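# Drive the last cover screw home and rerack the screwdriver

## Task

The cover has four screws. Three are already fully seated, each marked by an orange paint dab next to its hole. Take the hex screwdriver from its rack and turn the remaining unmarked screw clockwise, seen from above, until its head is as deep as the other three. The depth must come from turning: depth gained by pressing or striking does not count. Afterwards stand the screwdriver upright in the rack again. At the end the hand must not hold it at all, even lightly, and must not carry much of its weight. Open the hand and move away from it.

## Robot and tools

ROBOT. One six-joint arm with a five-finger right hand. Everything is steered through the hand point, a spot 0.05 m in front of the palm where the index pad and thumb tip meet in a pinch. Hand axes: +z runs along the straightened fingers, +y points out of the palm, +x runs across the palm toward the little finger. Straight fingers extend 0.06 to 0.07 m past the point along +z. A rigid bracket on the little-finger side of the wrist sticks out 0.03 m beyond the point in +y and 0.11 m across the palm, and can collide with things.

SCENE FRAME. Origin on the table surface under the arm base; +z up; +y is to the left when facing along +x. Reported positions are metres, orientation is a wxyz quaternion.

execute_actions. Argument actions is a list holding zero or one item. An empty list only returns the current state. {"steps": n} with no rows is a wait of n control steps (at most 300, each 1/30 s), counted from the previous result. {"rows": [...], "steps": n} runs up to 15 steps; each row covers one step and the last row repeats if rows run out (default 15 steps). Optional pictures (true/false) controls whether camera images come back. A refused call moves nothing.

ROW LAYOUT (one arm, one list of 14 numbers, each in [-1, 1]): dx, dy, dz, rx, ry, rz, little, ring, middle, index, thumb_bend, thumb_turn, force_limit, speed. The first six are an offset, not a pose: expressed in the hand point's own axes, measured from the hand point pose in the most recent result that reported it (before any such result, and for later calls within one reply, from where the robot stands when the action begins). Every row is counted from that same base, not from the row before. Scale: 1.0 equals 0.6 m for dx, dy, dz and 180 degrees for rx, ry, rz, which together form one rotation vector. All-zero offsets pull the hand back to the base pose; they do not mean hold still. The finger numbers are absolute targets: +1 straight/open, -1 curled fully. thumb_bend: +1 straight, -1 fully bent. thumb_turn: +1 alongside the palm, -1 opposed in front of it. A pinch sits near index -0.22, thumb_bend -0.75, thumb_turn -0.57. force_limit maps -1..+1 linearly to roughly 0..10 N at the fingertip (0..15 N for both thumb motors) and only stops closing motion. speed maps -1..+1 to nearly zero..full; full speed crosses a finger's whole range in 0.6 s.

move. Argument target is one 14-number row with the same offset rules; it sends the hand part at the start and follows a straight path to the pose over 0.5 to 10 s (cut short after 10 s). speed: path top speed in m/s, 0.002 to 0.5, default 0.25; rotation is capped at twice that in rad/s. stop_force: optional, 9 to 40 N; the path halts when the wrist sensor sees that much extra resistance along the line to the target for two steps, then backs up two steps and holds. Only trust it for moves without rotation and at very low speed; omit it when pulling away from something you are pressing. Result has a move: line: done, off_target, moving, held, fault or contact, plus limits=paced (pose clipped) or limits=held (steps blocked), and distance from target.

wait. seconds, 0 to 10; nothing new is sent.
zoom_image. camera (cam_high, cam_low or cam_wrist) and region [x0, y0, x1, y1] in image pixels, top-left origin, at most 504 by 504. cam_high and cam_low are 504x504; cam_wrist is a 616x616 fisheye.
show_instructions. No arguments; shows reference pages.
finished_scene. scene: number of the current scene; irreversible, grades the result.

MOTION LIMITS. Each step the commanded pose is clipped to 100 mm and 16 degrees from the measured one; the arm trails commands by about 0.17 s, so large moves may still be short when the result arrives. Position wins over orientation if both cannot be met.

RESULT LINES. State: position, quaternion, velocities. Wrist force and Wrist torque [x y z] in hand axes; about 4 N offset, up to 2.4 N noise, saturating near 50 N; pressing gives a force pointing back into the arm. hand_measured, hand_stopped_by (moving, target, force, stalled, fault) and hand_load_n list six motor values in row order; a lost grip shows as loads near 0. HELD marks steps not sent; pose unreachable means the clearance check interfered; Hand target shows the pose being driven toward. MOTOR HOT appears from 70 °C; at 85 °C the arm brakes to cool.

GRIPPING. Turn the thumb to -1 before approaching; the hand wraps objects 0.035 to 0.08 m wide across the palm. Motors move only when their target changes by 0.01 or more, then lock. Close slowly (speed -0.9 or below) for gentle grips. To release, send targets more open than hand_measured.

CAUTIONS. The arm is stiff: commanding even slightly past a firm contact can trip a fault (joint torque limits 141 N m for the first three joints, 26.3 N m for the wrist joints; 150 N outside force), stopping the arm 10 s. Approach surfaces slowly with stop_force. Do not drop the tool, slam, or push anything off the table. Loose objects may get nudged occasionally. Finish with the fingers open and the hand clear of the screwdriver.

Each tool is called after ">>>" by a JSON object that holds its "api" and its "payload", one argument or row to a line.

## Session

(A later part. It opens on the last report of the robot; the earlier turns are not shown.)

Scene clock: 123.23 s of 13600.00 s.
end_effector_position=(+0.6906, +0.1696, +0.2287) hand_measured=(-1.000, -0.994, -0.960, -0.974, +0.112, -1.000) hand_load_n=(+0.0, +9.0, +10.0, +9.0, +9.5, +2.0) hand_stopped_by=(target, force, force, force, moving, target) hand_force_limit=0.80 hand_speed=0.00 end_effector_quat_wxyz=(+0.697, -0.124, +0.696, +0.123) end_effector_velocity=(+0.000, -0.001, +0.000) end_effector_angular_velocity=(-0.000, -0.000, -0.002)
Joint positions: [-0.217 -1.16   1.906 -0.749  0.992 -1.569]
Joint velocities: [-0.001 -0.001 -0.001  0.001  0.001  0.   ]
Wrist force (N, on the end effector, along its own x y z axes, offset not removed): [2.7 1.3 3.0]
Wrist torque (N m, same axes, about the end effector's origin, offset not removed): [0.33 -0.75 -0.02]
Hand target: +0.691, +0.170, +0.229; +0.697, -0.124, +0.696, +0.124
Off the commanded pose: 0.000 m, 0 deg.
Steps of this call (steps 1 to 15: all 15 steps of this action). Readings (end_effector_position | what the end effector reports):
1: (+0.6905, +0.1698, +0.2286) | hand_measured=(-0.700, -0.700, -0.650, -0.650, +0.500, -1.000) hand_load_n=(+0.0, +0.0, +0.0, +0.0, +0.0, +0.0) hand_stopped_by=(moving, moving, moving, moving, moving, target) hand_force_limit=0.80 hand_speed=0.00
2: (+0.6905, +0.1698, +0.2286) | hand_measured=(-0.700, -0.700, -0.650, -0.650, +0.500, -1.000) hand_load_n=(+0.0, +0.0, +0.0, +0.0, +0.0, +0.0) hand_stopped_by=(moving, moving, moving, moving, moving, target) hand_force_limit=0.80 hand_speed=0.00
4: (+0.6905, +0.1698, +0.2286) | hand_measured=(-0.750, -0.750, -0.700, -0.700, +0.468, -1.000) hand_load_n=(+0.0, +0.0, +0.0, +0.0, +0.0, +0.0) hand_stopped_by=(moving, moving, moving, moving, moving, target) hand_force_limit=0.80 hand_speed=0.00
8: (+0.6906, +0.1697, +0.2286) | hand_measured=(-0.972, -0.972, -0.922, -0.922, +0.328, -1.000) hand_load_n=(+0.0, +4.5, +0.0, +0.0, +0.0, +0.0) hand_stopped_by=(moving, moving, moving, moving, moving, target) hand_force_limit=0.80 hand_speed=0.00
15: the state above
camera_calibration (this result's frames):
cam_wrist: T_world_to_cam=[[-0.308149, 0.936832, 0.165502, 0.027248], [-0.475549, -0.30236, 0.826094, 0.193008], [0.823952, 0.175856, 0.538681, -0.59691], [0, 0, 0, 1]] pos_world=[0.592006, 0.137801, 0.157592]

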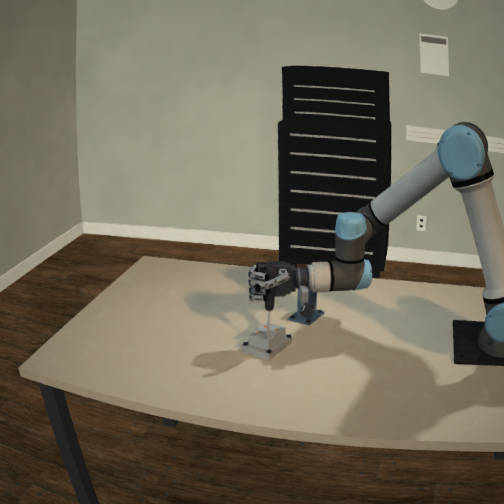

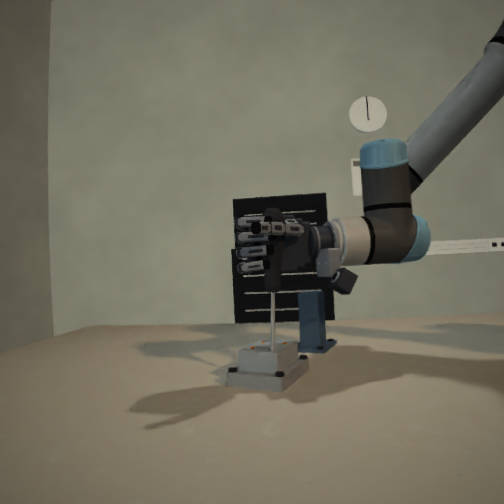

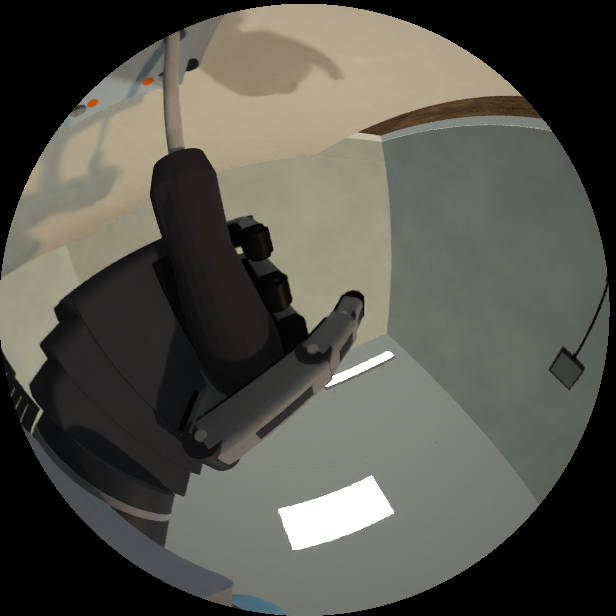

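>>> {"api": "move", "payload": {
  "target": [0.012,0,0,0,0,0,-1,-1,-1,-1,0.1,-1,0.8,0],
  "speed": 0.002,
  "stop_force": 9
}}

>>> {"api": "move", "payload": {
  "target": [0,-0.0115,0.0062,0.0556,0,0,-1,-1,-1,-1,0.1,-1,0.8,0],
  "speed": 0.02
}}

>>> {"api": "move", "payload": {
  "target": [0,-0.0118,0.0062,0.0556,0,0,-1,-1,-1,-1,0.1,-1,0.8,0],
  "speed": 0.02
}}

>>> {"api": "zoom_image", "payload": {
  "camera": "cam_low",
  "region": [245,290,305,365]
}}

>>> {"api": "zoom_image", "payload": {
  "camera": "cam_high",
  "region": [245,300,290,350]
}}

Scene clock: 125.83 s of 13600.00 s.
end_effector_position=(+0.6906, +0.1697, +0.2283) hand_measured=(-1.000, -0.994, -0.960, -0.974, +0.116, -1.000) hand_load_n=(+0.0, +9.0, +10.0, +9.0, +9.0, +3.0) hand_stopped_by=(target, force, force, force, stalled, target) hand_force_limit=0.80 hand_speed=0.00 end_effector_quat_wxyz=(+0.697, -0.124, +0.696, +0.124) end_effector_velocity=(-0.000, -0.001, +0.001) end_effector_angular_velocity=(-0.000, -0.001, -0.002)
Joint positions: [-0.217 -1.159  1.906 -0.75   0.992 -1.569]
Joint velocities: [-0.    -0.002  0.001  0.     0.002  0.   ]
Wrist force (N, on the end effector, along its own x y z axes, offset not removed): [-14.2 0.0 3.4]
Wrist torque (N m, same axes, about the end effector's origin, offset not removed): [0.05 0.27 -0.59]
Hand target: +0.691, +0.170, +0.228; +0.697, -0.124, +0.696, +0.124
Off the commanded pose: 0.007 m, 0 deg.
move: contact
camera_calibration (this result's frames):
cam_wrist: T_world_to_cam=[[-0.30834, 0.936786, 0.165404, 0.0273543], [-0.475802, -0.302438, 0.82592, 0.193556], [0.823735, 0.175965, 0.538978, -0.59662], [0, 0, 0, 1]] pos_world=[0.591985, 0.137897, 0.157179]

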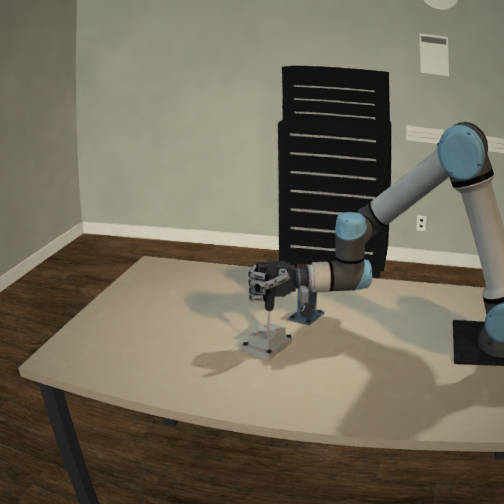

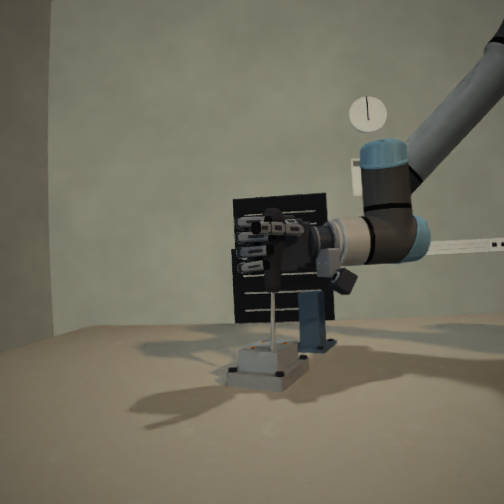

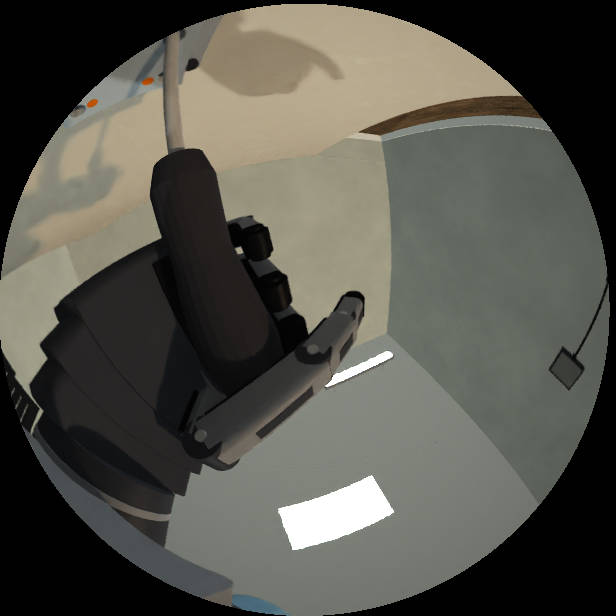

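Scene clock: 130.43 s of 13600.00 s.
end_effector_position=(+0.6964, +0.1646, +0.2283) hand_measured=(-1.000, -0.994, -0.960, -0.974, +0.116, -1.000) hand_load_n=(+0.0, +9.0, +10.0, +9.0, +9.5, +0.5) hand_stopped_by=(target, force, force, force, stalled, target) hand_force_limit=0.80 hand_speed=0.00 end_effector_quat_wxyz=(+0.705, -0.063, +0.704, +0.063) end_effector_velocity=(+0.001, -0.001, +0.001) end_effector_angular_velocity=(-0.000, -0.002, -0.011)
Joint positions: [-0.15  -1.183  1.943 -0.764  1.232 -1.569]
Joint velocities: [ 0.004 -0.001  0.001 -0.002  0.016  0.   ]
Wrist force (N, on the end effector, along its own x y z axes, offset not removed): [-9.1 0.2 3.3]
Wrist torque (N m, same axes, about the end effector's origin, offset not removed): [0.28 -0.25 -0.74]
Hand target: +0.696, +0.165, +0.228; +0.705, -0.063, +0.704, +0.062
Off the commanded pose: 0.000 m, 0 deg.
move: done
camera_calibration (this result's frames):
cam_wrist: T_world_to_cam=[[-0.142268, 0.975857, 0.16572, -0.0882035], [-0.521009, -0.216181, 0.825721, 0.212092], [0.841611, 0.0311325, 0.539186, -0.589225], [0, 0, 0, 1]] pos_world=[0.593851, 0.150268, 0.15719]

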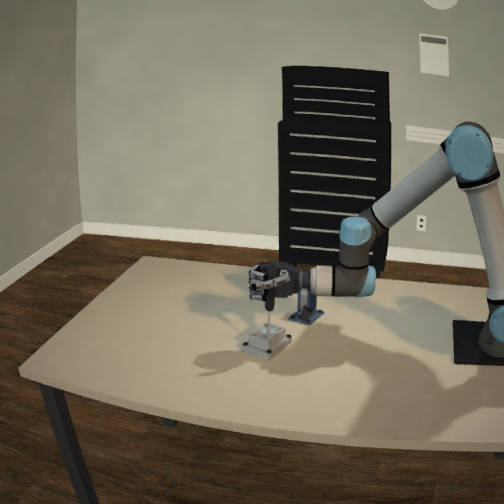

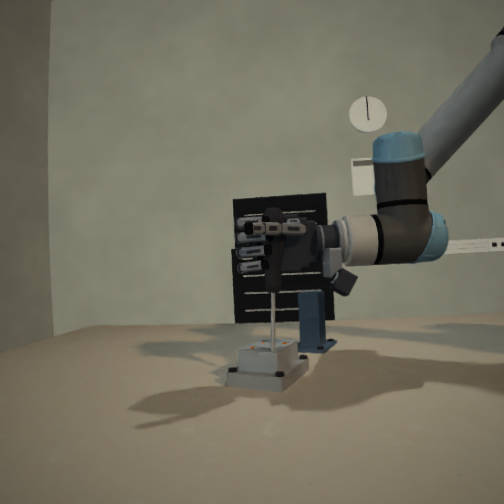

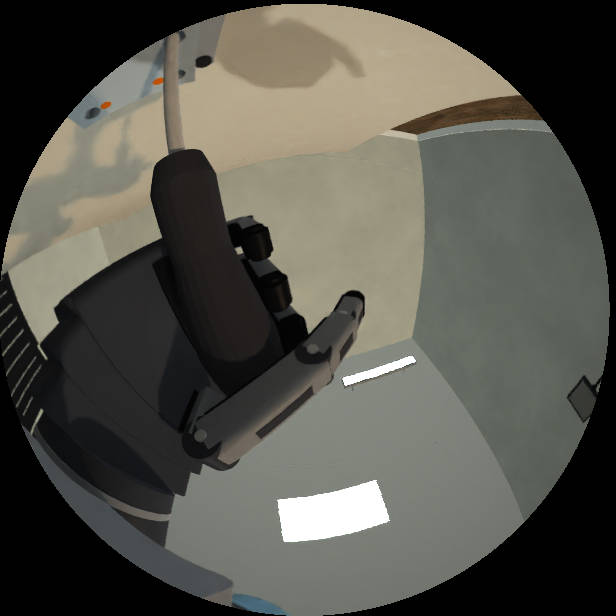

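Scene clock: 135.03 s of 13600.00 s.
end_effector_position=(+0.7013, +0.1584, +0.2283) hand_measured=(-1.000, -0.994, -0.960, -0.974, +0.116, -1.000) hand_load_n=(+0.0, +9.5, +10.5, +8.5, +10.0, -0.5) hand_stopped_by=(target, force, force, force, stalled, target) hand_force_limit=0.80 hand_speed=0.00 end_effector_quat_wxyz=(+0.708, -0.002, +0.706, +0.002) end_effector_velocity=(+0.000, +0.000, +0.000) end_effector_angular_velocity=(-0.000, -0.001, -0.010)
Joint positions: [-0.072 -1.189  1.953 -0.767  1.483 -1.569]
Joint velocities: [ 0.006  0.    -0.    -0.     0.016 -0.   ]
Wrist force (N, on the end effector, along its own x y z axes, offset not removed): [-5.5 -1.6 4.8]
Wrist torque (N m, same axes, about the end effector's origin, offset not removed): [-0.04 -0.70 -0.76]
Hand target: +0.701, +0.158, +0.228; +0.708, -0.002, +0.706, +0.001
Off the commanded pose: 0.000 m, 0 deg.
move: done
camera_calibration (this result's frames):
cam_wrist: T_world_to_cam=[[0.0280556, 0.985711, 0.166093, -0.202527], [-0.550626, -0.123438, 0.825575, 0.219407], [0.834281, -0.114617, 0.539295, -0.564956], [0, 0, 0, 1]] pos_world=[0.597825, 0.161962, 0.157179]

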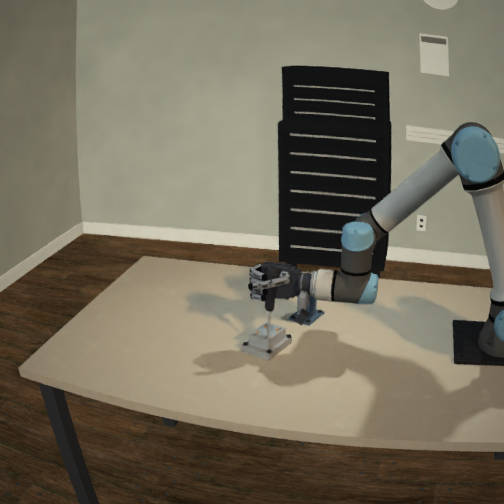

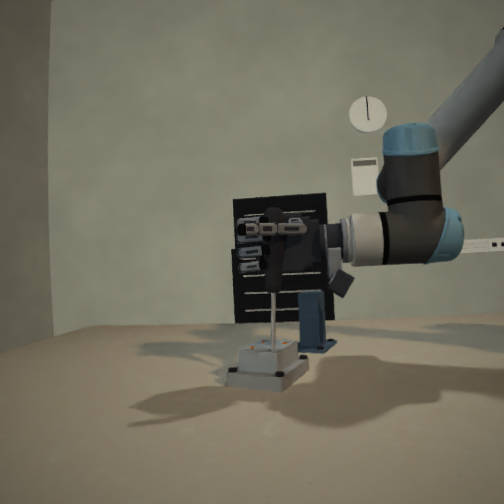

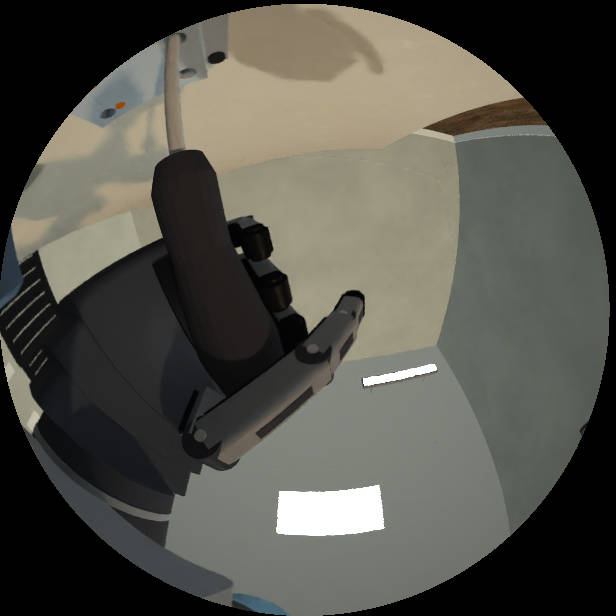

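Region (245, 290, 305, 365) of cam_low's 504x504 image, scaled by 6.720, with more detail than that image has; it fills the left 403 columns of this view, and the rest is white.

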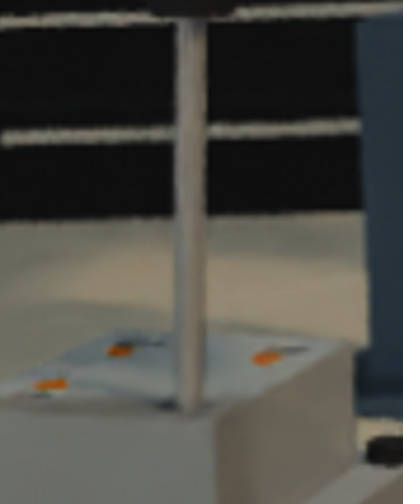

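Region (245, 300, 290, 350) of cam_high's 504x504 image, scaled by 10.080, with more detail than that image has; it fills the left 454 columns of this view, and the rest is white.

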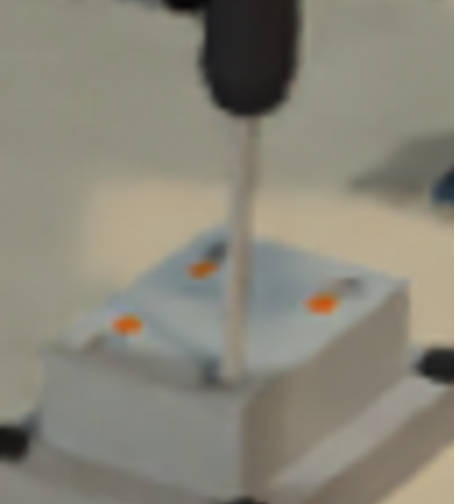

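>>> {"api": "execute_actions", "payload": {
  "actions": [],
  "pictures": false
}}

>>> {"api": "move", "payload": {
  "target": [0.0004,-0.0118,0.006,0.0556,0,0,-1,-1,-1,-1,0.1,-1,0.8,0],
  "speed": 0.05
}}

>>> {"api": "move", "payload": {
  "target": [0.0003,-0.0122,0.0058,0.0556,0,0,-1,-1,-1,-1,0.1,-1,0.8,0],
  "speed": 0.05
}}

>>> {"api": "move", "payload": {
  "target": [0.0003,-0.0122,0.0058,0.0556,0,0,-1,-1,-1,-1,0.1,-1,0.8,0],
  "speed": 0.05
}}

Scene clock: 139.83 s of 13600.00 s.
end_effector_position=(+0.7014, +0.1583, +0.2284) hand_measured=(-1.000, -0.994, -0.960, -0.974, +0.116, -1.000) hand_load_n=(+0.0, +9.5, +10.5, +8.5, +10.0, -0.5) hand_stopped_by=(target, force, force, force, stalled, target) hand_force_limit=0.80 hand_speed=0.00 end_effector_quat_wxyz=(+0.708, -0.002, +0.706, +0.001) end_effector_velocity=(-0.000, +0.000, -0.001) end_effector_angular_velocity=(+0.000, +0.002, -0.000)
Joint positions: [-0.071 -1.189  1.953 -0.767  1.485 -1.569]
Joint velocities: [ 0.     0.    -0.     0.002  0.    -0.   ]
Wrist force (N, on the end effector, along its own x y z axes, offset not removed): [-4.4 -1.0 4.0]
Wrist torque (N m, same axes, about the end effector's origin, offset not removed): [0.12 -0.73 -0.69]
Hand target: +0.701, +0.158, +0.228; +0.708, -0.002, +0.706, +0.001
Off the commanded pose: 0.000 m, 0 deg.
Steps of this call (steps 1 to 90: nothing new was sent; then 1.80 s passed at rest). Readings (end_effector_position | what the end effector reports):
1: (+0.7014, +0.1584, +0.2283) | hand_measured=(-1.000, -0.994, -0.960, -0.974, +0.116, -1.000) hand_load_n=(+0.0, +9.5, +10.5, +8.5, +10.0, -0.5) hand_stopped_by=(target, force, force, force, stalled, target) hand_force_limit=0.80 hand_speed=0.00
2: (+0.7014, +0.1584, +0.2283) | hand_measured=(-1.000, -0.994, -0.960, -0.974, +0.116, -1.000) hand_load_n=(+0.0, +9.5, +10.5, +8.5, +10.0, -0.5) hand_stopped_by=(target, force, force, force, stalled, target) hand_force_limit=0.80 hand_speed=0.00
4: (+0.7014, +0.1583, +0.2283) | hand_measured=(-1.000, -0.994, -0.960, -0.974, +0.116, -1.000) hand_load_n=(+0.0, +9.5, +10.5, +8.5, +10.0, -0.5) hand_stopped_by=(target, force, force, force, stalled, target) hand_force_limit=0.80 hand_speed=0.00
8: (+0.7014, +0.1583, +0.2284) | hand_measured=(-1.000, -0.994, -0.960, -0.974, +0.116, -1.000) hand_load_n=(+0.0, +9.5, +10.5, +8.5, +10.0, -0.5) hand_stopped_by=(target, force, force, force, stalled, target) hand_force_limit=0.80 hand_speed=0.00
90: the state above

Scene clock: 141.90 s of 13600.00 s.
end_effector_position=(+0.7050, +0.1514, +0.2282) hand_measured=(-1.000, -0.994, -0.960, -0.974, +0.116, -1.000) hand_load_n=(+0.0, +10.5, +11.0, +8.5, +9.5, -1.5) hand_stopped_by=(target, force, force, force, stalled, target) hand_force_limit=0.80 hand_speed=0.00 end_effector_quat_wxyz=(+0.705, +0.059, +0.704, -0.060) end_effector_velocity=(+0.000, -0.000, -0.000) end_effector_angular_velocity=(+0.000, +0.000, -0.015)
Joint positions: [ 0.011 -1.177  1.935 -0.761  1.74  -1.57 ]
Joint velocities: [ 0.008  0.002 -0.004  0.002  0.023 -0.   ]
Wrist force (N, on the end effector, along its own x y z axes, offset not removed): [-8.7 0.2 6.2]
Wrist torque (N m, same axes, about the end effector's origin, offset not removed): [0.16 -0.55 -0.75]
Hand target: +0.705, +0.151, +0.228; +0.705, +0.060, +0.704, -0.060
Off the commanded pose: 0.000 m, 0 deg.
move: done
camera_calibration (this result's frames):
cam_wrist: T_world_to_cam=[[0.198249, 0.965908, 0.166487, -0.31276], [-0.5639, -0.0265334, 0.825417, 0.215445], [0.801695, -0.257521, 0.539415, -0.524156], [0, 0, 0, 1]] pos_world=[0.603707, 0.172833, 0.156976]

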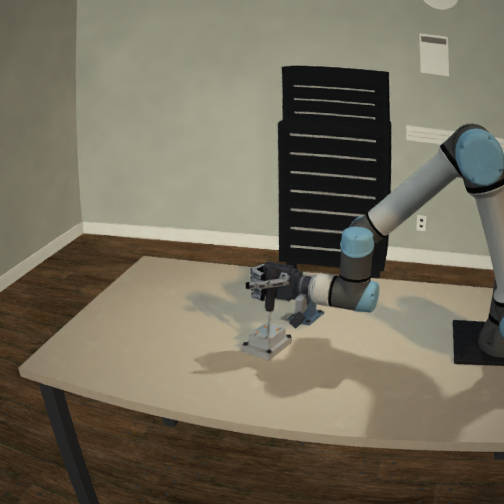

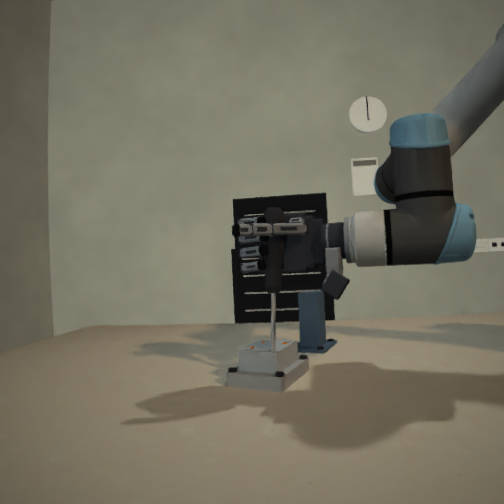

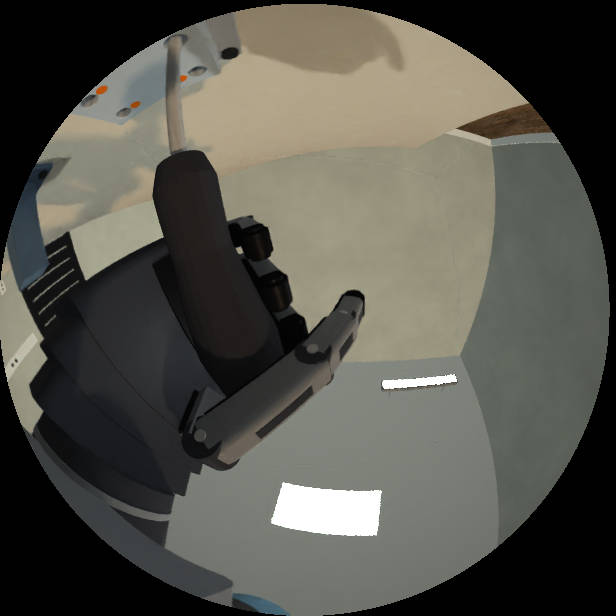

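Scene clock: 143.97 s of 13600.00 s.
end_effector_position=(+0.7072, +0.1436, +0.2280) hand_measured=(-1.000, -0.994, -0.960, -0.974, +0.116, -1.000) hand_load_n=(+0.0, +11.5, +11.0, +8.0, +9.5, -2.0) hand_stopped_by=(target, force, force, force, stalled, target) hand_force_limit=0.80 hand_speed=0.00 end_effector_quat_wxyz=(+0.698, +0.120, +0.696, -0.120) end_effector_velocity=(+0.000, -0.000, -0.000) end_effector_angular_velocity=(+0.000, +0.000, -0.015)
Joint positions: [ 0.091 -1.148  1.891 -0.745  1.993 -1.57 ]
Joint velocities: [ 0.007  0.004 -0.006  0.002  0.022  0.   ]
Wrist force (N, on the end effector, along its own x y z axes, offset not removed): [-9.5 0.4 4.7]
Wrist torque (N m, same axes, about the end effector's origin, offset not removed): [0.14 -0.62 -0.53]
Hand target: +0.707, +0.144, +0.228; +0.697, +0.121, +0.696, -0.121
Off the commanded pose: 0.000 m, 0 deg.
move: done
camera_calibration (this result's frames):
cam_wrist: T_world_to_cam=[[0.361166, 0.917447, 0.166882, -0.414074], [-0.560252, 0.0704261, 0.825323, 0.200132], [0.745437, -0.391574, 0.539437, -0.46878], [0, 0, 0, 1]] pos_world=[0.61112, 0.182234, 0.156805]

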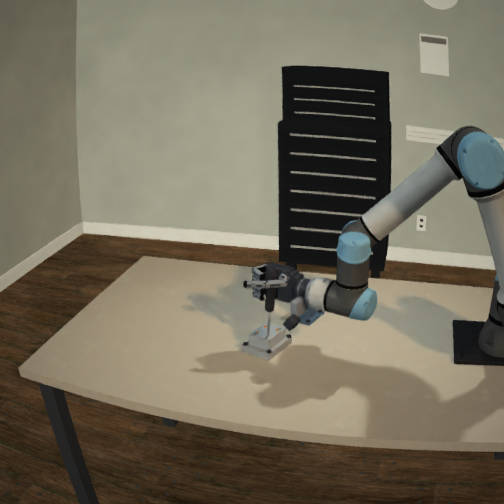

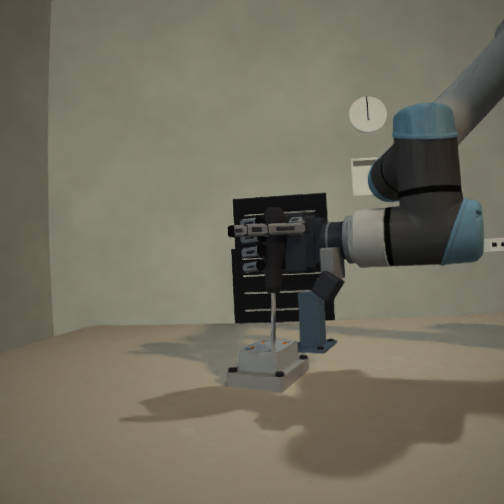

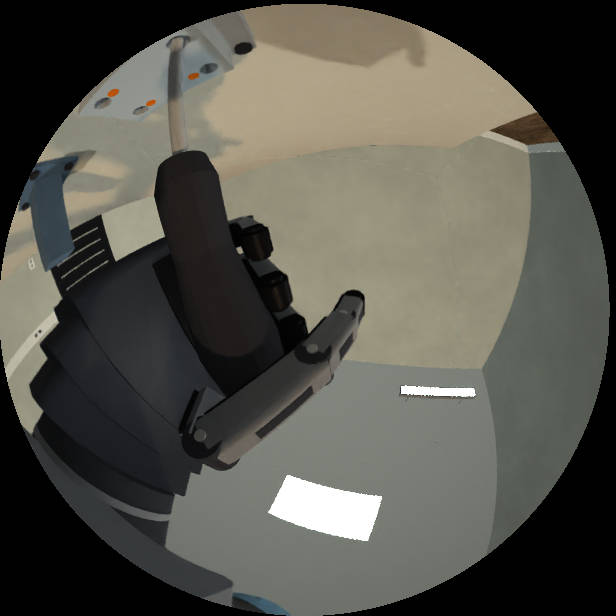

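Scene clock: 146.03 s of 13600.00 s.
end_effector_position=(+0.7081, +0.1357, +0.2278) hand_measured=(-1.000, -0.994, -0.960, -0.974, +0.116, -1.000) hand_load_n=(+0.0, +12.5, +11.5, +7.0, +9.5, -2.0) hand_stopped_by=(target, force, force, force, stalled, target) hand_force_limit=0.80 hand_speed=0.00 end_effector_quat_wxyz=(+0.685, +0.180, +0.683, -0.180) end_effector_velocity=(+0.000, -0.001, -0.000) end_effector_angular_velocity=(-0.000, +0.001, -0.016)
Joint positions: [ 0.164 -1.106  1.822 -0.719  2.238 -1.57 ]
Joint velocities: [ 0.005  0.004 -0.008  0.004  0.021 -0.   ]
Wrist force (N, on the end effector, along its own x y z axes, offset not removed): [-11.8 0.5 5.7]
Wrist torque (N m, same axes, about the end effector's origin, offset not removed): [0.11 -0.49 -0.51]
Hand target: +0.708, +0.136, +0.228; +0.685, +0.180, +0.683, -0.180
Off the commanded pose: 0.000 m, 0 deg.
move: done
camera_calibration (this result's frames):
cam_wrist: T_world_to_cam=[[0.513342, 0.84173, 0.167242, -0.504597], [-0.539988, 0.165349, 0.825271, 0.174098], [0.667002, -0.513955, 0.539405, -0.400282], [0, 0, 0, 1]] pos_world=[0.620031, 0.190221, 0.156626]

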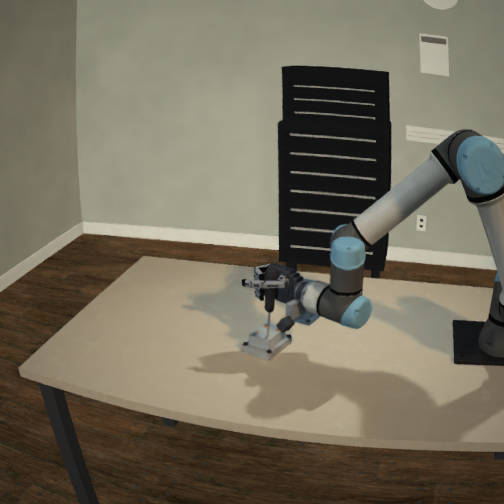

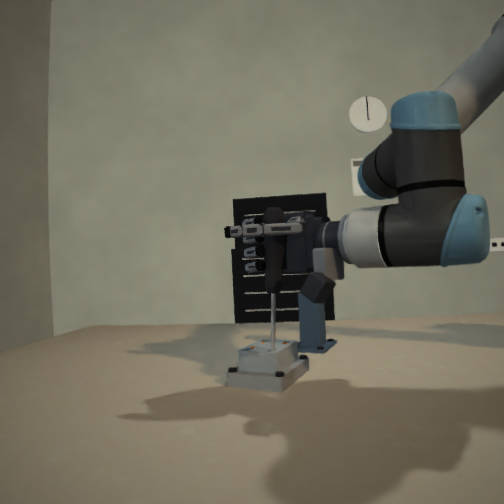

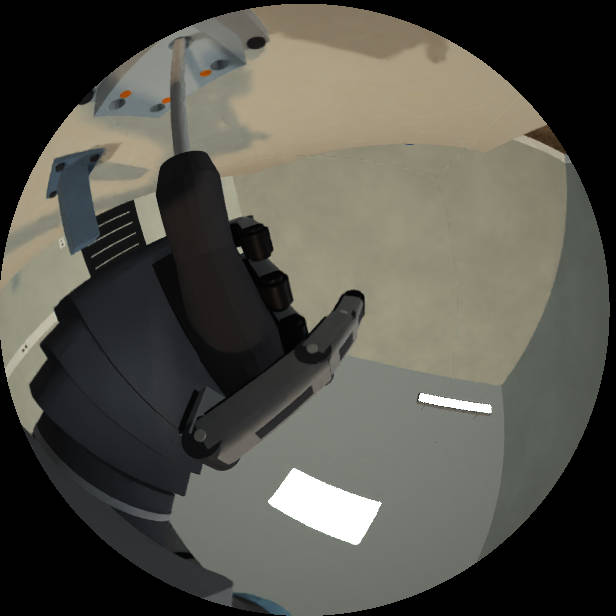

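>>> {"api": "execute_actions", "payload": {
  "actions": [
    {"rows":[[-0.0005,0,0,0,0,0,-0.7,-0.7,-0.65,-0.65,0.5,-1,0.8,0.5]],"steps":12}
  ],
  "pictures": false
}}

>>> {"api": "execute_actions", "payload": {
  "actions": [
    {"rows":[[0,0.006,-0.007,-0.04,0,0,-0.7,-0.7,-0.65,-0.65,0.5,-1,0.8,0.5],[0,0.012,-0.015,-0.08,0,0,-0.7,-0.7,-0.65,-0.65,0.5,-1,0.8,0.5],[0,0.017,-0.022,-0.12,0,0,-0.7,-0.7,-0.65,-0.65,0.5,-1,0.8,0.5],[0,0.022,-0.03,-0.16,0,0,-0.7,-0.7,-0.65,-0.65,0.5,-1,0.8,0.5],[0,0.026,-0.038,-0.2,0,0,-0.7,-0.7,-0.65,-0.65,0.5,-1,0.8,0.5],[0,0.03,-0.046,-0.24,0,0,-0.7,-0.7,-0.65,-0.65,0.5,-1,0.8,0.5],[0,0.0327,-0.0545,-0.2778,0,0,-0.7,-0.7,-0.65,-0.65,0.5,-1,0.8,0.5]],"steps":15}
  ],
  "pictures": false
}}

>>> {"api": "execute_actions", "payload": {
  "actions": [
    {"steps":15}
  ],
  "pictures": false
}}

Scene clock: 150.87 s of 13600.00 s.
end_effector_position=(+0.7081, +0.1358, +0.2281) hand_measured=(-0.700, -0.700, -0.650, -0.650, +0.500, -1.000) hand_load_n=(+0.0, +0.0, +0.0, +0.0, +0.0, +0.0) hand_stopped_by=(target, target, target, target, moving, target) hand_force_limit=0.80 hand_speed=0.50 end_effector_quat_wxyz=(+0.685, +0.180, +0.683, -0.180) end_effector_velocity=(-0.000, -0.000, +0.000) end_effector_angular_velocity=(+0.000, -0.000, +0.000)
Joint positions: [ 0.164 -1.107  1.822 -0.718  2.238 -1.57 ]
Joint velocities: [-0.001 -0.001  0.001 -0.    -0.001  0.   ]
Wrist force (N, on the end effector, along its own x y z axes, offset not removed): [-0.4 2.6 0.6]
Wrist torque (N m, same axes, about the end effector's origin, offset not removed): [0.41 0.01 0.02]
Hand target: +0.708, +0.136, +0.228; +0.685, +0.180, +0.683, -0.180
Off the commanded pose: 0.000 m, 0 deg.
Steps of this call (steps 1 to 90: nothing new was sent; then 1.43 s passed at rest; steps 91 to 102: all 12 steps of this action). Readings (end_effector_position | what the end effector reports):
91: (+0.7081, +0.1356, +0.2278) | hand_measured=(-1.000, -0.994, -0.960, -0.974, +0.116, -1.000) hand_load_n=(+0.0, +12.5, +11.5, +7.0, +9.5, -2.5) hand_stopped_by=(moving, moving, moving, moving, moving, target) hand_force_limit=0.80 hand_speed=0.50
92: (+0.7081, +0.1356, +0.2278) | hand_measured=(-1.000, -0.994, -0.960, -0.974, +0.116, -1.000) hand_load_n=(+0.0, +12.5, +11.5, +7.0, +9.5, -2.5) hand_stopped_by=(moving, moving, moving, moving, moving, target) hand_force_limit=0.80 hand_speed=0.50
94: (+0.7081, +0.1359, +0.2279) | hand_measured=(-0.926, -0.920, -0.888, -0.900, +0.160, -1.000) hand_load_n=(+0.0, +0.0, -4.5, +0.0, +2.5, +1.0) hand_stopped_by=(moving, moving, moving, moving, moving, target) hand_force_limit=0.80 hand_speed=0.50
98: (+0.7081, +0.1359, +0.2280) | hand_measured=(-0.700, -0.700, -0.650, -0.650, +0.370, -1.000) hand_load_n=(+0.0, +0.0, +0.0, +0.0, +0.0, +0.0) hand_stopped_by=(moving, moving, moving, moving, moving, target) hand_force_limit=0.80 hand_speed=0.50
102: the state above

Scene clock: 151.37 s of 13600.00 s.
end_effector_position=(+0.6864, +0.1618, +0.2281) hand_measured=(-0.700, -0.700, -0.650, -0.650, +0.500, -1.000) hand_load_n=(+0.0, +0.0, +0.0, +0.0, +0.0, +0.0) hand_stopped_by=(target, target, target, target, target, target) hand_force_limit=0.80 hand_speed=0.50 end_effector_quat_wxyz=(+0.705, +0.033, +0.708, -0.029) end_effector_velocity=(-0.010, +0.012, -0.000) end_effector_angular_velocity=(-0.003, -0.010, +0.976)
Joint positions: [-0.012 -1.214  1.987 -0.769  1.636 -1.563]
Joint velocities: [-0.551 -0.072  0.121 -0.061 -1.527 -0.01 ]
Wrist force (N, on the end effector, along its own x y z axes, offset not removed): [0.1 2.0 1.0]
Wrist torque (N m, same axes, about the end effector's origin, offset not removed): [0.35 -0.04 -0.01]
Hand target: +0.680, +0.168, +0.228; +0.705, -0.033, +0.707, +0.037
Off the commanded pose: 0.008 m, 26 deg; orientation clipped at the last step of the last action.
Steps of this call (steps 1 to 15: all 15 steps of this action). Readings (end_effector_position | what the end effector reports):
1: (+0.7080, +0.1356, +0.2281) | hand_measured=(-0.700, -0.700, -0.650, -0.650, +0.500, -1.000) hand_load_n=(+0.0, +0.0, +0.0, +0.0, +0.0, +0.0) hand_stopped_by=(target, target, target, target, moving, target) hand_force_limit=0.80 hand_speed=0.50
2: (+0.7073, +0.1337, +0.2287) | hand_measured=(-0.700, -0.700, -0.650, -0.650, +0.500, -1.000) hand_load_n=(+0.0, +0.0, +0.0, +0.0, +0.0, +0.0) hand_stopped_by=(target, target, target, target, target, target) hand_force_limit=0.80 hand_speed=0.50
4: (+0.7037, +0.1309, +0.2294) | hand_measured=(-0.700, -0.700, -0.650, -0.650, +0.500, -1.000) hand_load_n=(+0.0, +0.0, +0.0, +0.0, +0.0, +0.0) hand_stopped_by=(target, target, target, target, target, target) hand_force_limit=0.80 hand_speed=0.50
8: (+0.6950, +0.1482, +0.2285) | hand_measured=(-0.700, -0.700, -0.650, -0.650, +0.500, -1.000) hand_load_n=(+0.0, +0.0, +0.0, +0.0, +0.0, +0.0) hand_stopped_by=(target, target, target, target, target, target) hand_force_limit=0.80 hand_speed=0.50
15: the state above

Scene clock: 151.87 s of 13600.00 s.
end_effector_position=(+0.6805, +0.1677, +0.2280) hand_measured=(-0.700, -0.700, -0.650, -0.650, +0.500, -1.000) hand_load_n=(+0.0, +0.0, +0.0, +0.0, +0.0, +0.0) hand_stopped_by=(target, target, target, target, target, target) hand_force_limit=0.80 hand_speed=0.50 end_effector_quat_wxyz=(+0.705, -0.032, +0.707, +0.035) end_effector_velocity=(-0.002, +0.000, +0.000) end_effector_angular_velocity=(-0.000, -0.001, +0.029)
Joint positions: [-0.104 -1.221  2.001 -0.778  1.362 -1.565]
Joint velocities: [-0.016 -0.001  0.002 -0.001 -0.045 -0.   ]
Wrist force (N, on the end effector, along its own x y z axes, offset not removed): [0.3 1.4 1.0]
Wrist torque (N m, same axes, about the end effector's origin, offset not removed): [0.28 -0.11 -0.02]
Hand target: +0.680, +0.168, +0.228; +0.705, -0.033, +0.707, +0.037
Off the commanded pose: 0.009 m, 15 deg; orientation clipped at the last step of the last action.
Steps of this call (steps 1 to 15: nothing new was sent). Readings (end_effector_position | what the end effector reports):
1: (+0.6861, +0.1623, +0.2281) | hand_measured=(-0.700, -0.700, -0.650, -0.650, +0.500, -1.000) hand_load_n=(+0.0, +0.0, +0.0, +0.0, +0.0, +0.0) hand_stopped_by=(target, target, target, target, target, target) hand_force_limit=0.80 hand_speed=0.50
2: (+0.6855, +0.1633, +0.2280) | hand_measured=(-0.700, -0.700, -0.650, -0.650, +0.500, -1.000) hand_load_n=(+0.0, +0.0, +0.0, +0.0, +0.0, +0.0) hand_stopped_by=(target, target, target, target, target, target) hand_force_limit=0.80 hand_speed=0.50
4: (+0.6840, +0.1652, +0.2280) | hand_measured=(-0.700, -0.700, -0.650, -0.650, +0.500, -1.000) hand_load_n=(+0.0, +0.0, +0.0, +0.0, +0.0, +0.0) hand_stopped_by=(target, target, target, target, target, target) hand_force_limit=0.80 hand_speed=0.50
8: (+0.6818, +0.1669, +0.2280) | hand_measured=(-0.700, -0.700, -0.650, -0.650, +0.500, -1.000) hand_load_n=(+0.0, +0.0, +0.0, +0.0, +0.0, +0.0) hand_stopped_by=(target, target, target, target, target, target) hand_force_limit=0.80 hand_speed=0.50
15: the state above

>>> {"api": "move", "payload": {
  "target": [0,0.0017,0.017,-0.0806,0,0,-0.7,-0.7,-0.65,-0.65,0.5,-1,0.8,0.5],
  "speed": 0.3
}}

>>> {"api": "execute_actions", "payload": {
  "actions": [
    {"rows":[[0,0,0,0,0,0,-1,-1,-1,-1,0.1,-1,0.8,0]],"steps":15}
  ],
  "pictures": false
}}

>>> {"api": "move", "payload": {
  "target": [0.0003,-0.0238,0.0112,0.1111,0,0,-1,-1,-1,-1,0.1,-1,0.8,0],
  "speed": 0.15
}}

>>> {"api": "move", "payload": {
  "target": [0.0003,-0.0352,0.0152,0.1667,0,0,-1,-1,-1,-1,0.1,-1,0.8,0],
  "speed": 0.15
}}

Scene clock: 154.47 s of 13600.00 s.
end_effector_position=(+0.6903, +0.1695, +0.2279) hand_measured=(-0.700, -0.700, -0.650, -0.650, +0.500, -1.000) hand_load_n=(+0.0, +0.0, +0.0, +0.0, +0.0, +0.0) hand_stopped_by=(target, target, target, target, target, target) hand_force_limit=0.80 hand_speed=0.50 end_effector_quat_wxyz=(+0.696, -0.120, +0.698, +0.123) end_effector_velocity=(+0.001, +0.000, -0.000) end_effector_angular_velocity=(-0.001, +0.001, +0.018)
Joint positions: [-0.214 -1.161  1.909 -0.748  1.001 -1.564]
Joint velocities: [-0.006  0.006 -0.01   0.005 -0.023 -0.002]
Wrist force (N, on the end effector, along its own x y z axes, offset not removed): [1.0 0.7 0.5]
Wrist torque (N m, same axes, about the end effector's origin, offset not removed): [0.24 -0.16 0.08]
Hand target: +0.690, +0.170, +0.228; +0.695, -0.120, +0.697, +0.124
Off the commanded pose: 0.000 m, 0 deg.
move: done
camera_calibration (this result's frames):
cam_wrist: T_world_to_cam=[[-0.301202, 0.937916, 0.172023, 0.0208909], [-0.473452, -0.303689, 0.826811, 0.192052], [0.82772, 0.167592, 0.53553, -0.596749], [0, 0, 0, 1]] pos_world=[0.591161, 0.138741, 0.157192]

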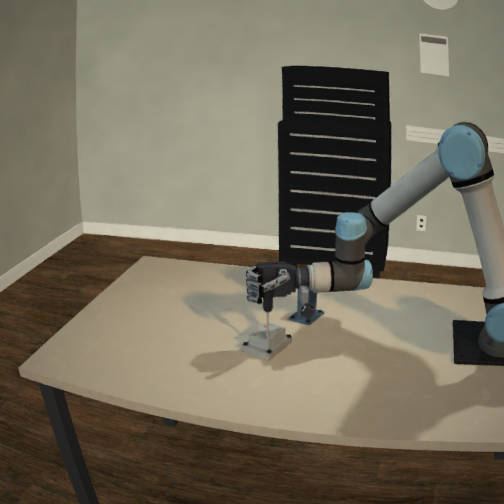

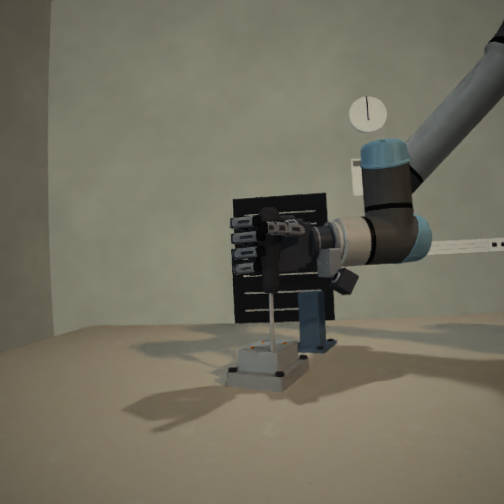

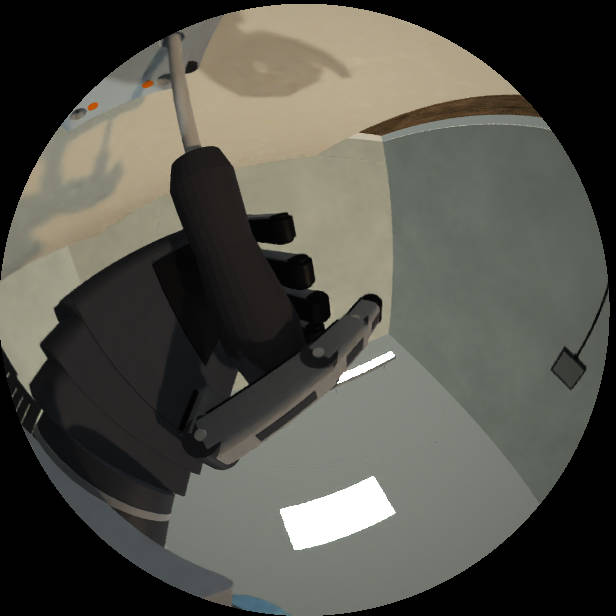

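Scene clock: 154.97 s of 13600.00 s.
end_effector_position=(+0.6905, +0.1694, +0.2280) hand_measured=(-1.000, -0.994, -0.960, -0.972, +0.112, -1.000) hand_load_n=(+0.0, +8.5, +10.0, +10.0, +9.5, +1.5) hand_stopped_by=(target, force, force, force, moving, target) hand_force_limit=0.80 hand_speed=0.00 end_effector_quat_wxyz=(+0.696, -0.120, +0.698, +0.123) end_effector_velocity=(-0.000, -0.000, -0.000) end_effector_angular_velocity=(+0.000, +0.001, -0.001)
Joint positions: [-0.215 -1.161  1.909 -0.747  1.001 -1.564]
Joint velocities: [ 0.    -0.     0.001 -0.     0.002 -0.   ]
Wrist force (N, on the end effector, along its own x y z axes, offset not removed): [0.6 0.8 3.7]
Wrist torque (N m, same axes, about the end effector's origin, offset not removed): [0.15 -0.47 -0.16]
Hand target: +0.690, +0.170, +0.228; +0.696, -0.120, +0.698, +0.123
Off the commanded pose: 0.000 m, 0 deg.
Steps of this call (steps 1 to 15: all 15 steps of this action). Readings (end_effector_position | what the end effector reports):
1: (+0.6904, +0.1696, +0.2279) | hand_measured=(-0.700, -0.700, -0.650, -0.650, +0.500, -1.000) hand_load_n=(+0.0, +0.0, +0.0, +0.0, +0.0, +0.0) hand_stopped_by=(moving, moving, moving, moving, moving, target) hand_force_limit=0.80 hand_speed=0.00
2: (+0.6904, +0.1696, +0.2279) | hand_measured=(-0.700, -0.700, -0.650, -0.650, +0.500, -1.000) hand_load_n=(+0.0, +0.0, +0.0, +0.0, +0.0, +0.0) hand_stopped_by=(moving, moving, moving, moving, moving, target) hand_force_limit=0.80 hand_speed=0.00
4: (+0.6904, +0.1696, +0.2279) | hand_measured=(-0.750, -0.750, -0.700, -0.700, +0.468, -1.000) hand_load_n=(+0.0, +0.0, +0.0, +0.0, +0.0, +0.0) hand_stopped_by=(moving, moving, moving, moving, moving, target) hand_force_limit=0.80 hand_speed=0.00
8: (+0.6904, +0.1695, +0.2279) | hand_measured=(-0.972, -0.972, -0.922, -0.922, +0.328, -1.000) hand_load_n=(+0.0, +5.0, +0.5, +0.0, +0.0, +0.0) hand_stopped_by=(moving, moving, moving, moving, moving, target) hand_force_limit=0.80 hand_speed=0.00
15: the state above

Scene clock: 156.90 s of 13600.00 s.
end_effector_position=(+0.7015, +0.1584, +0.2277) hand_measured=(-1.000, -0.994, -0.960, -0.972, +0.116, -1.000) hand_load_n=(+0.0, +9.0, +10.5, +9.5, +10.0, -1.5) hand_stopped_by=(target, force, force, force, stalled, target) hand_force_limit=0.80 hand_speed=0.00 end_effector_quat_wxyz=(+0.706, +0.002, +0.708, +0.001) end_effector_velocity=(+0.001, -0.000, +0.000) end_effector_angular_velocity=(+0.002, +0.001, -0.016)
Joint positions: [-0.067 -1.188  1.951 -0.76   1.495 -1.565]
Joint velocities: [ 0.009  0.001 -0.002  0.002  0.025  0.002]
Wrist force (N, on the end effector, along its own x y z axes, offset not removed): [-2.9 -1.5 3.8]
Wrist torque (N m, same axes, about the end effector's origin, offset not removed): [0.06 -0.38 -0.86]
Hand target: +0.702, +0.158, +0.228; +0.706, +0.003, +0.708, +0.000
Off the commanded pose: 0.000 m, 0 deg.
move: done
camera_calibration (this result's frames):
cam_wrist: T_world_to_cam=[[0.0358809, 0.984622, 0.170976, -0.20891], [-0.547185, -0.123805, 0.827805, 0.217135], [0.836242, -0.123258, 0.534328, -0.563605], [0, 0, 0, 1]] pos_world=[0.597619, 0.163111, 0.157123]

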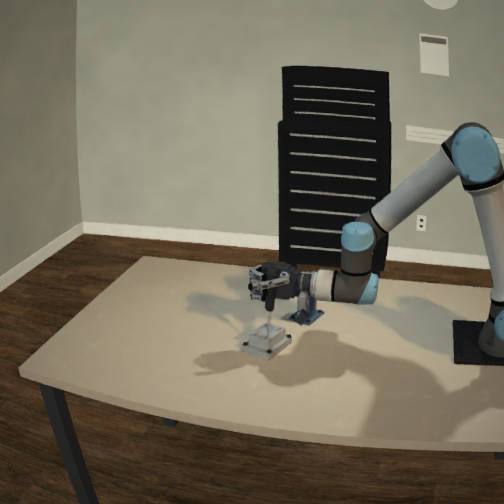

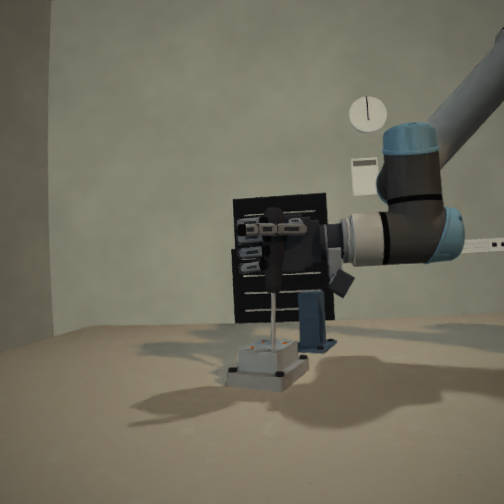

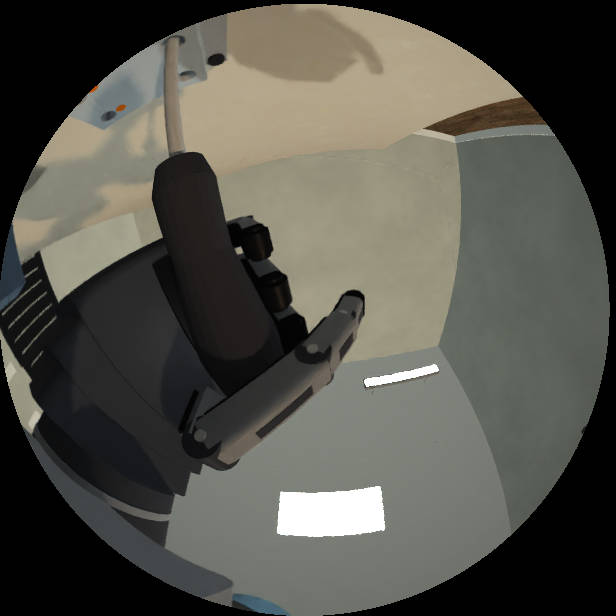

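Scene clock: 159.13 s of 13600.00 s.
end_effector_position=(+0.7106, +0.1374, +0.2274) hand_measured=(-1.000, -0.994, -0.958, -0.972, +0.116, -1.000) hand_load_n=(+0.0, +10.0, +11.0, +8.5, +10.0, -5.5) hand_stopped_by=(target, force, force, force, stalled, target) hand_force_limit=0.80 hand_speed=0.00 end_effector_quat_wxyz=(+0.682, +0.184, +0.685, -0.181) end_effector_velocity=(+0.001, -0.001, +0.001) end_effector_angular_velocity=(+0.001, -0.001, -0.017)
Joint positions: [ 0.171 -1.098  1.805 -0.7    2.255 -1.562]
Joint velocities: [ 0.007  0.005 -0.01   0.005  0.024  0.001]
Wrist force (N, on the end effector, along its own x y z axes, offset not removed): [4.0 -3.3 7.5]
Wrist torque (N m, same axes, about the end effector's origin, offset not removed): [-0.26 -1.39 -0.79]
Hand target: +0.711, +0.137, +0.227; +0.681, +0.185, +0.684, -0.182
Off the commanded pose: 0.000 m, 0 deg.
move: done
camera_calibration (this result's frames):
cam_wrist: T_world_to_cam=[[0.522039, 0.836038, 0.168867, -0.513057], [-0.53411, 0.166076, 0.828942, 0.1704], [0.664982, -0.522934, 0.533234, -0.396789], [0, 0, 0, 1]] pos_world=[0.622706, 0.193141, 0.156969]

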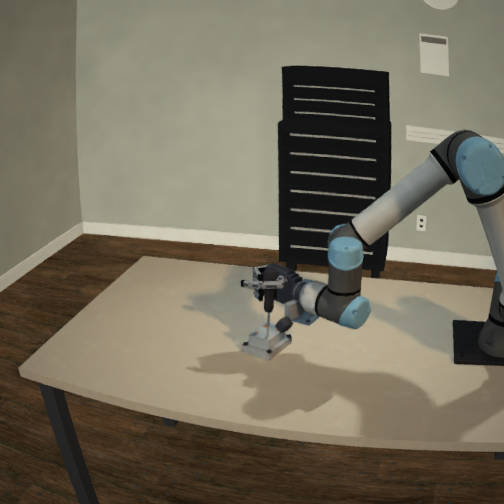

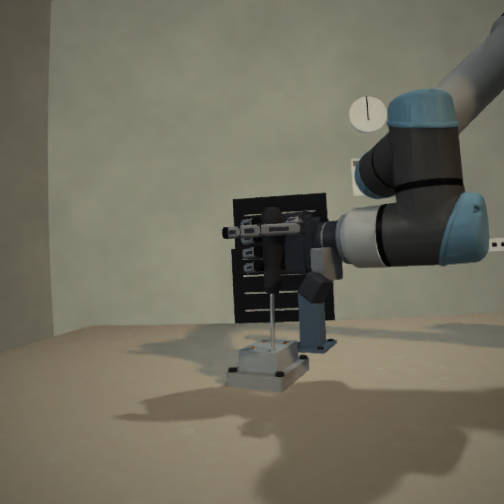

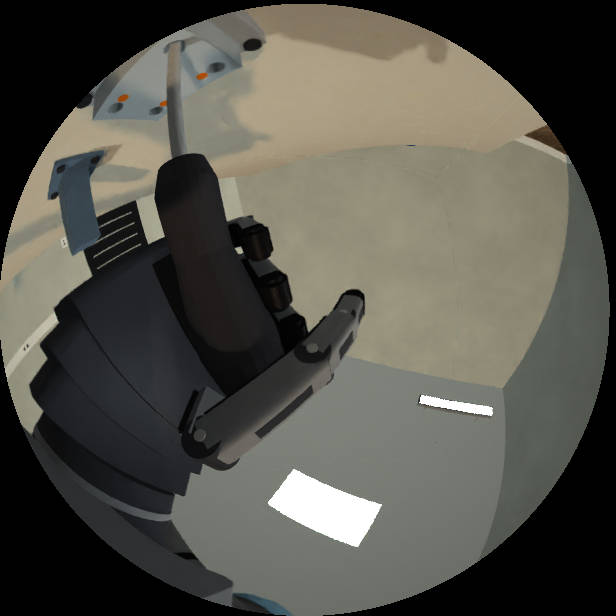

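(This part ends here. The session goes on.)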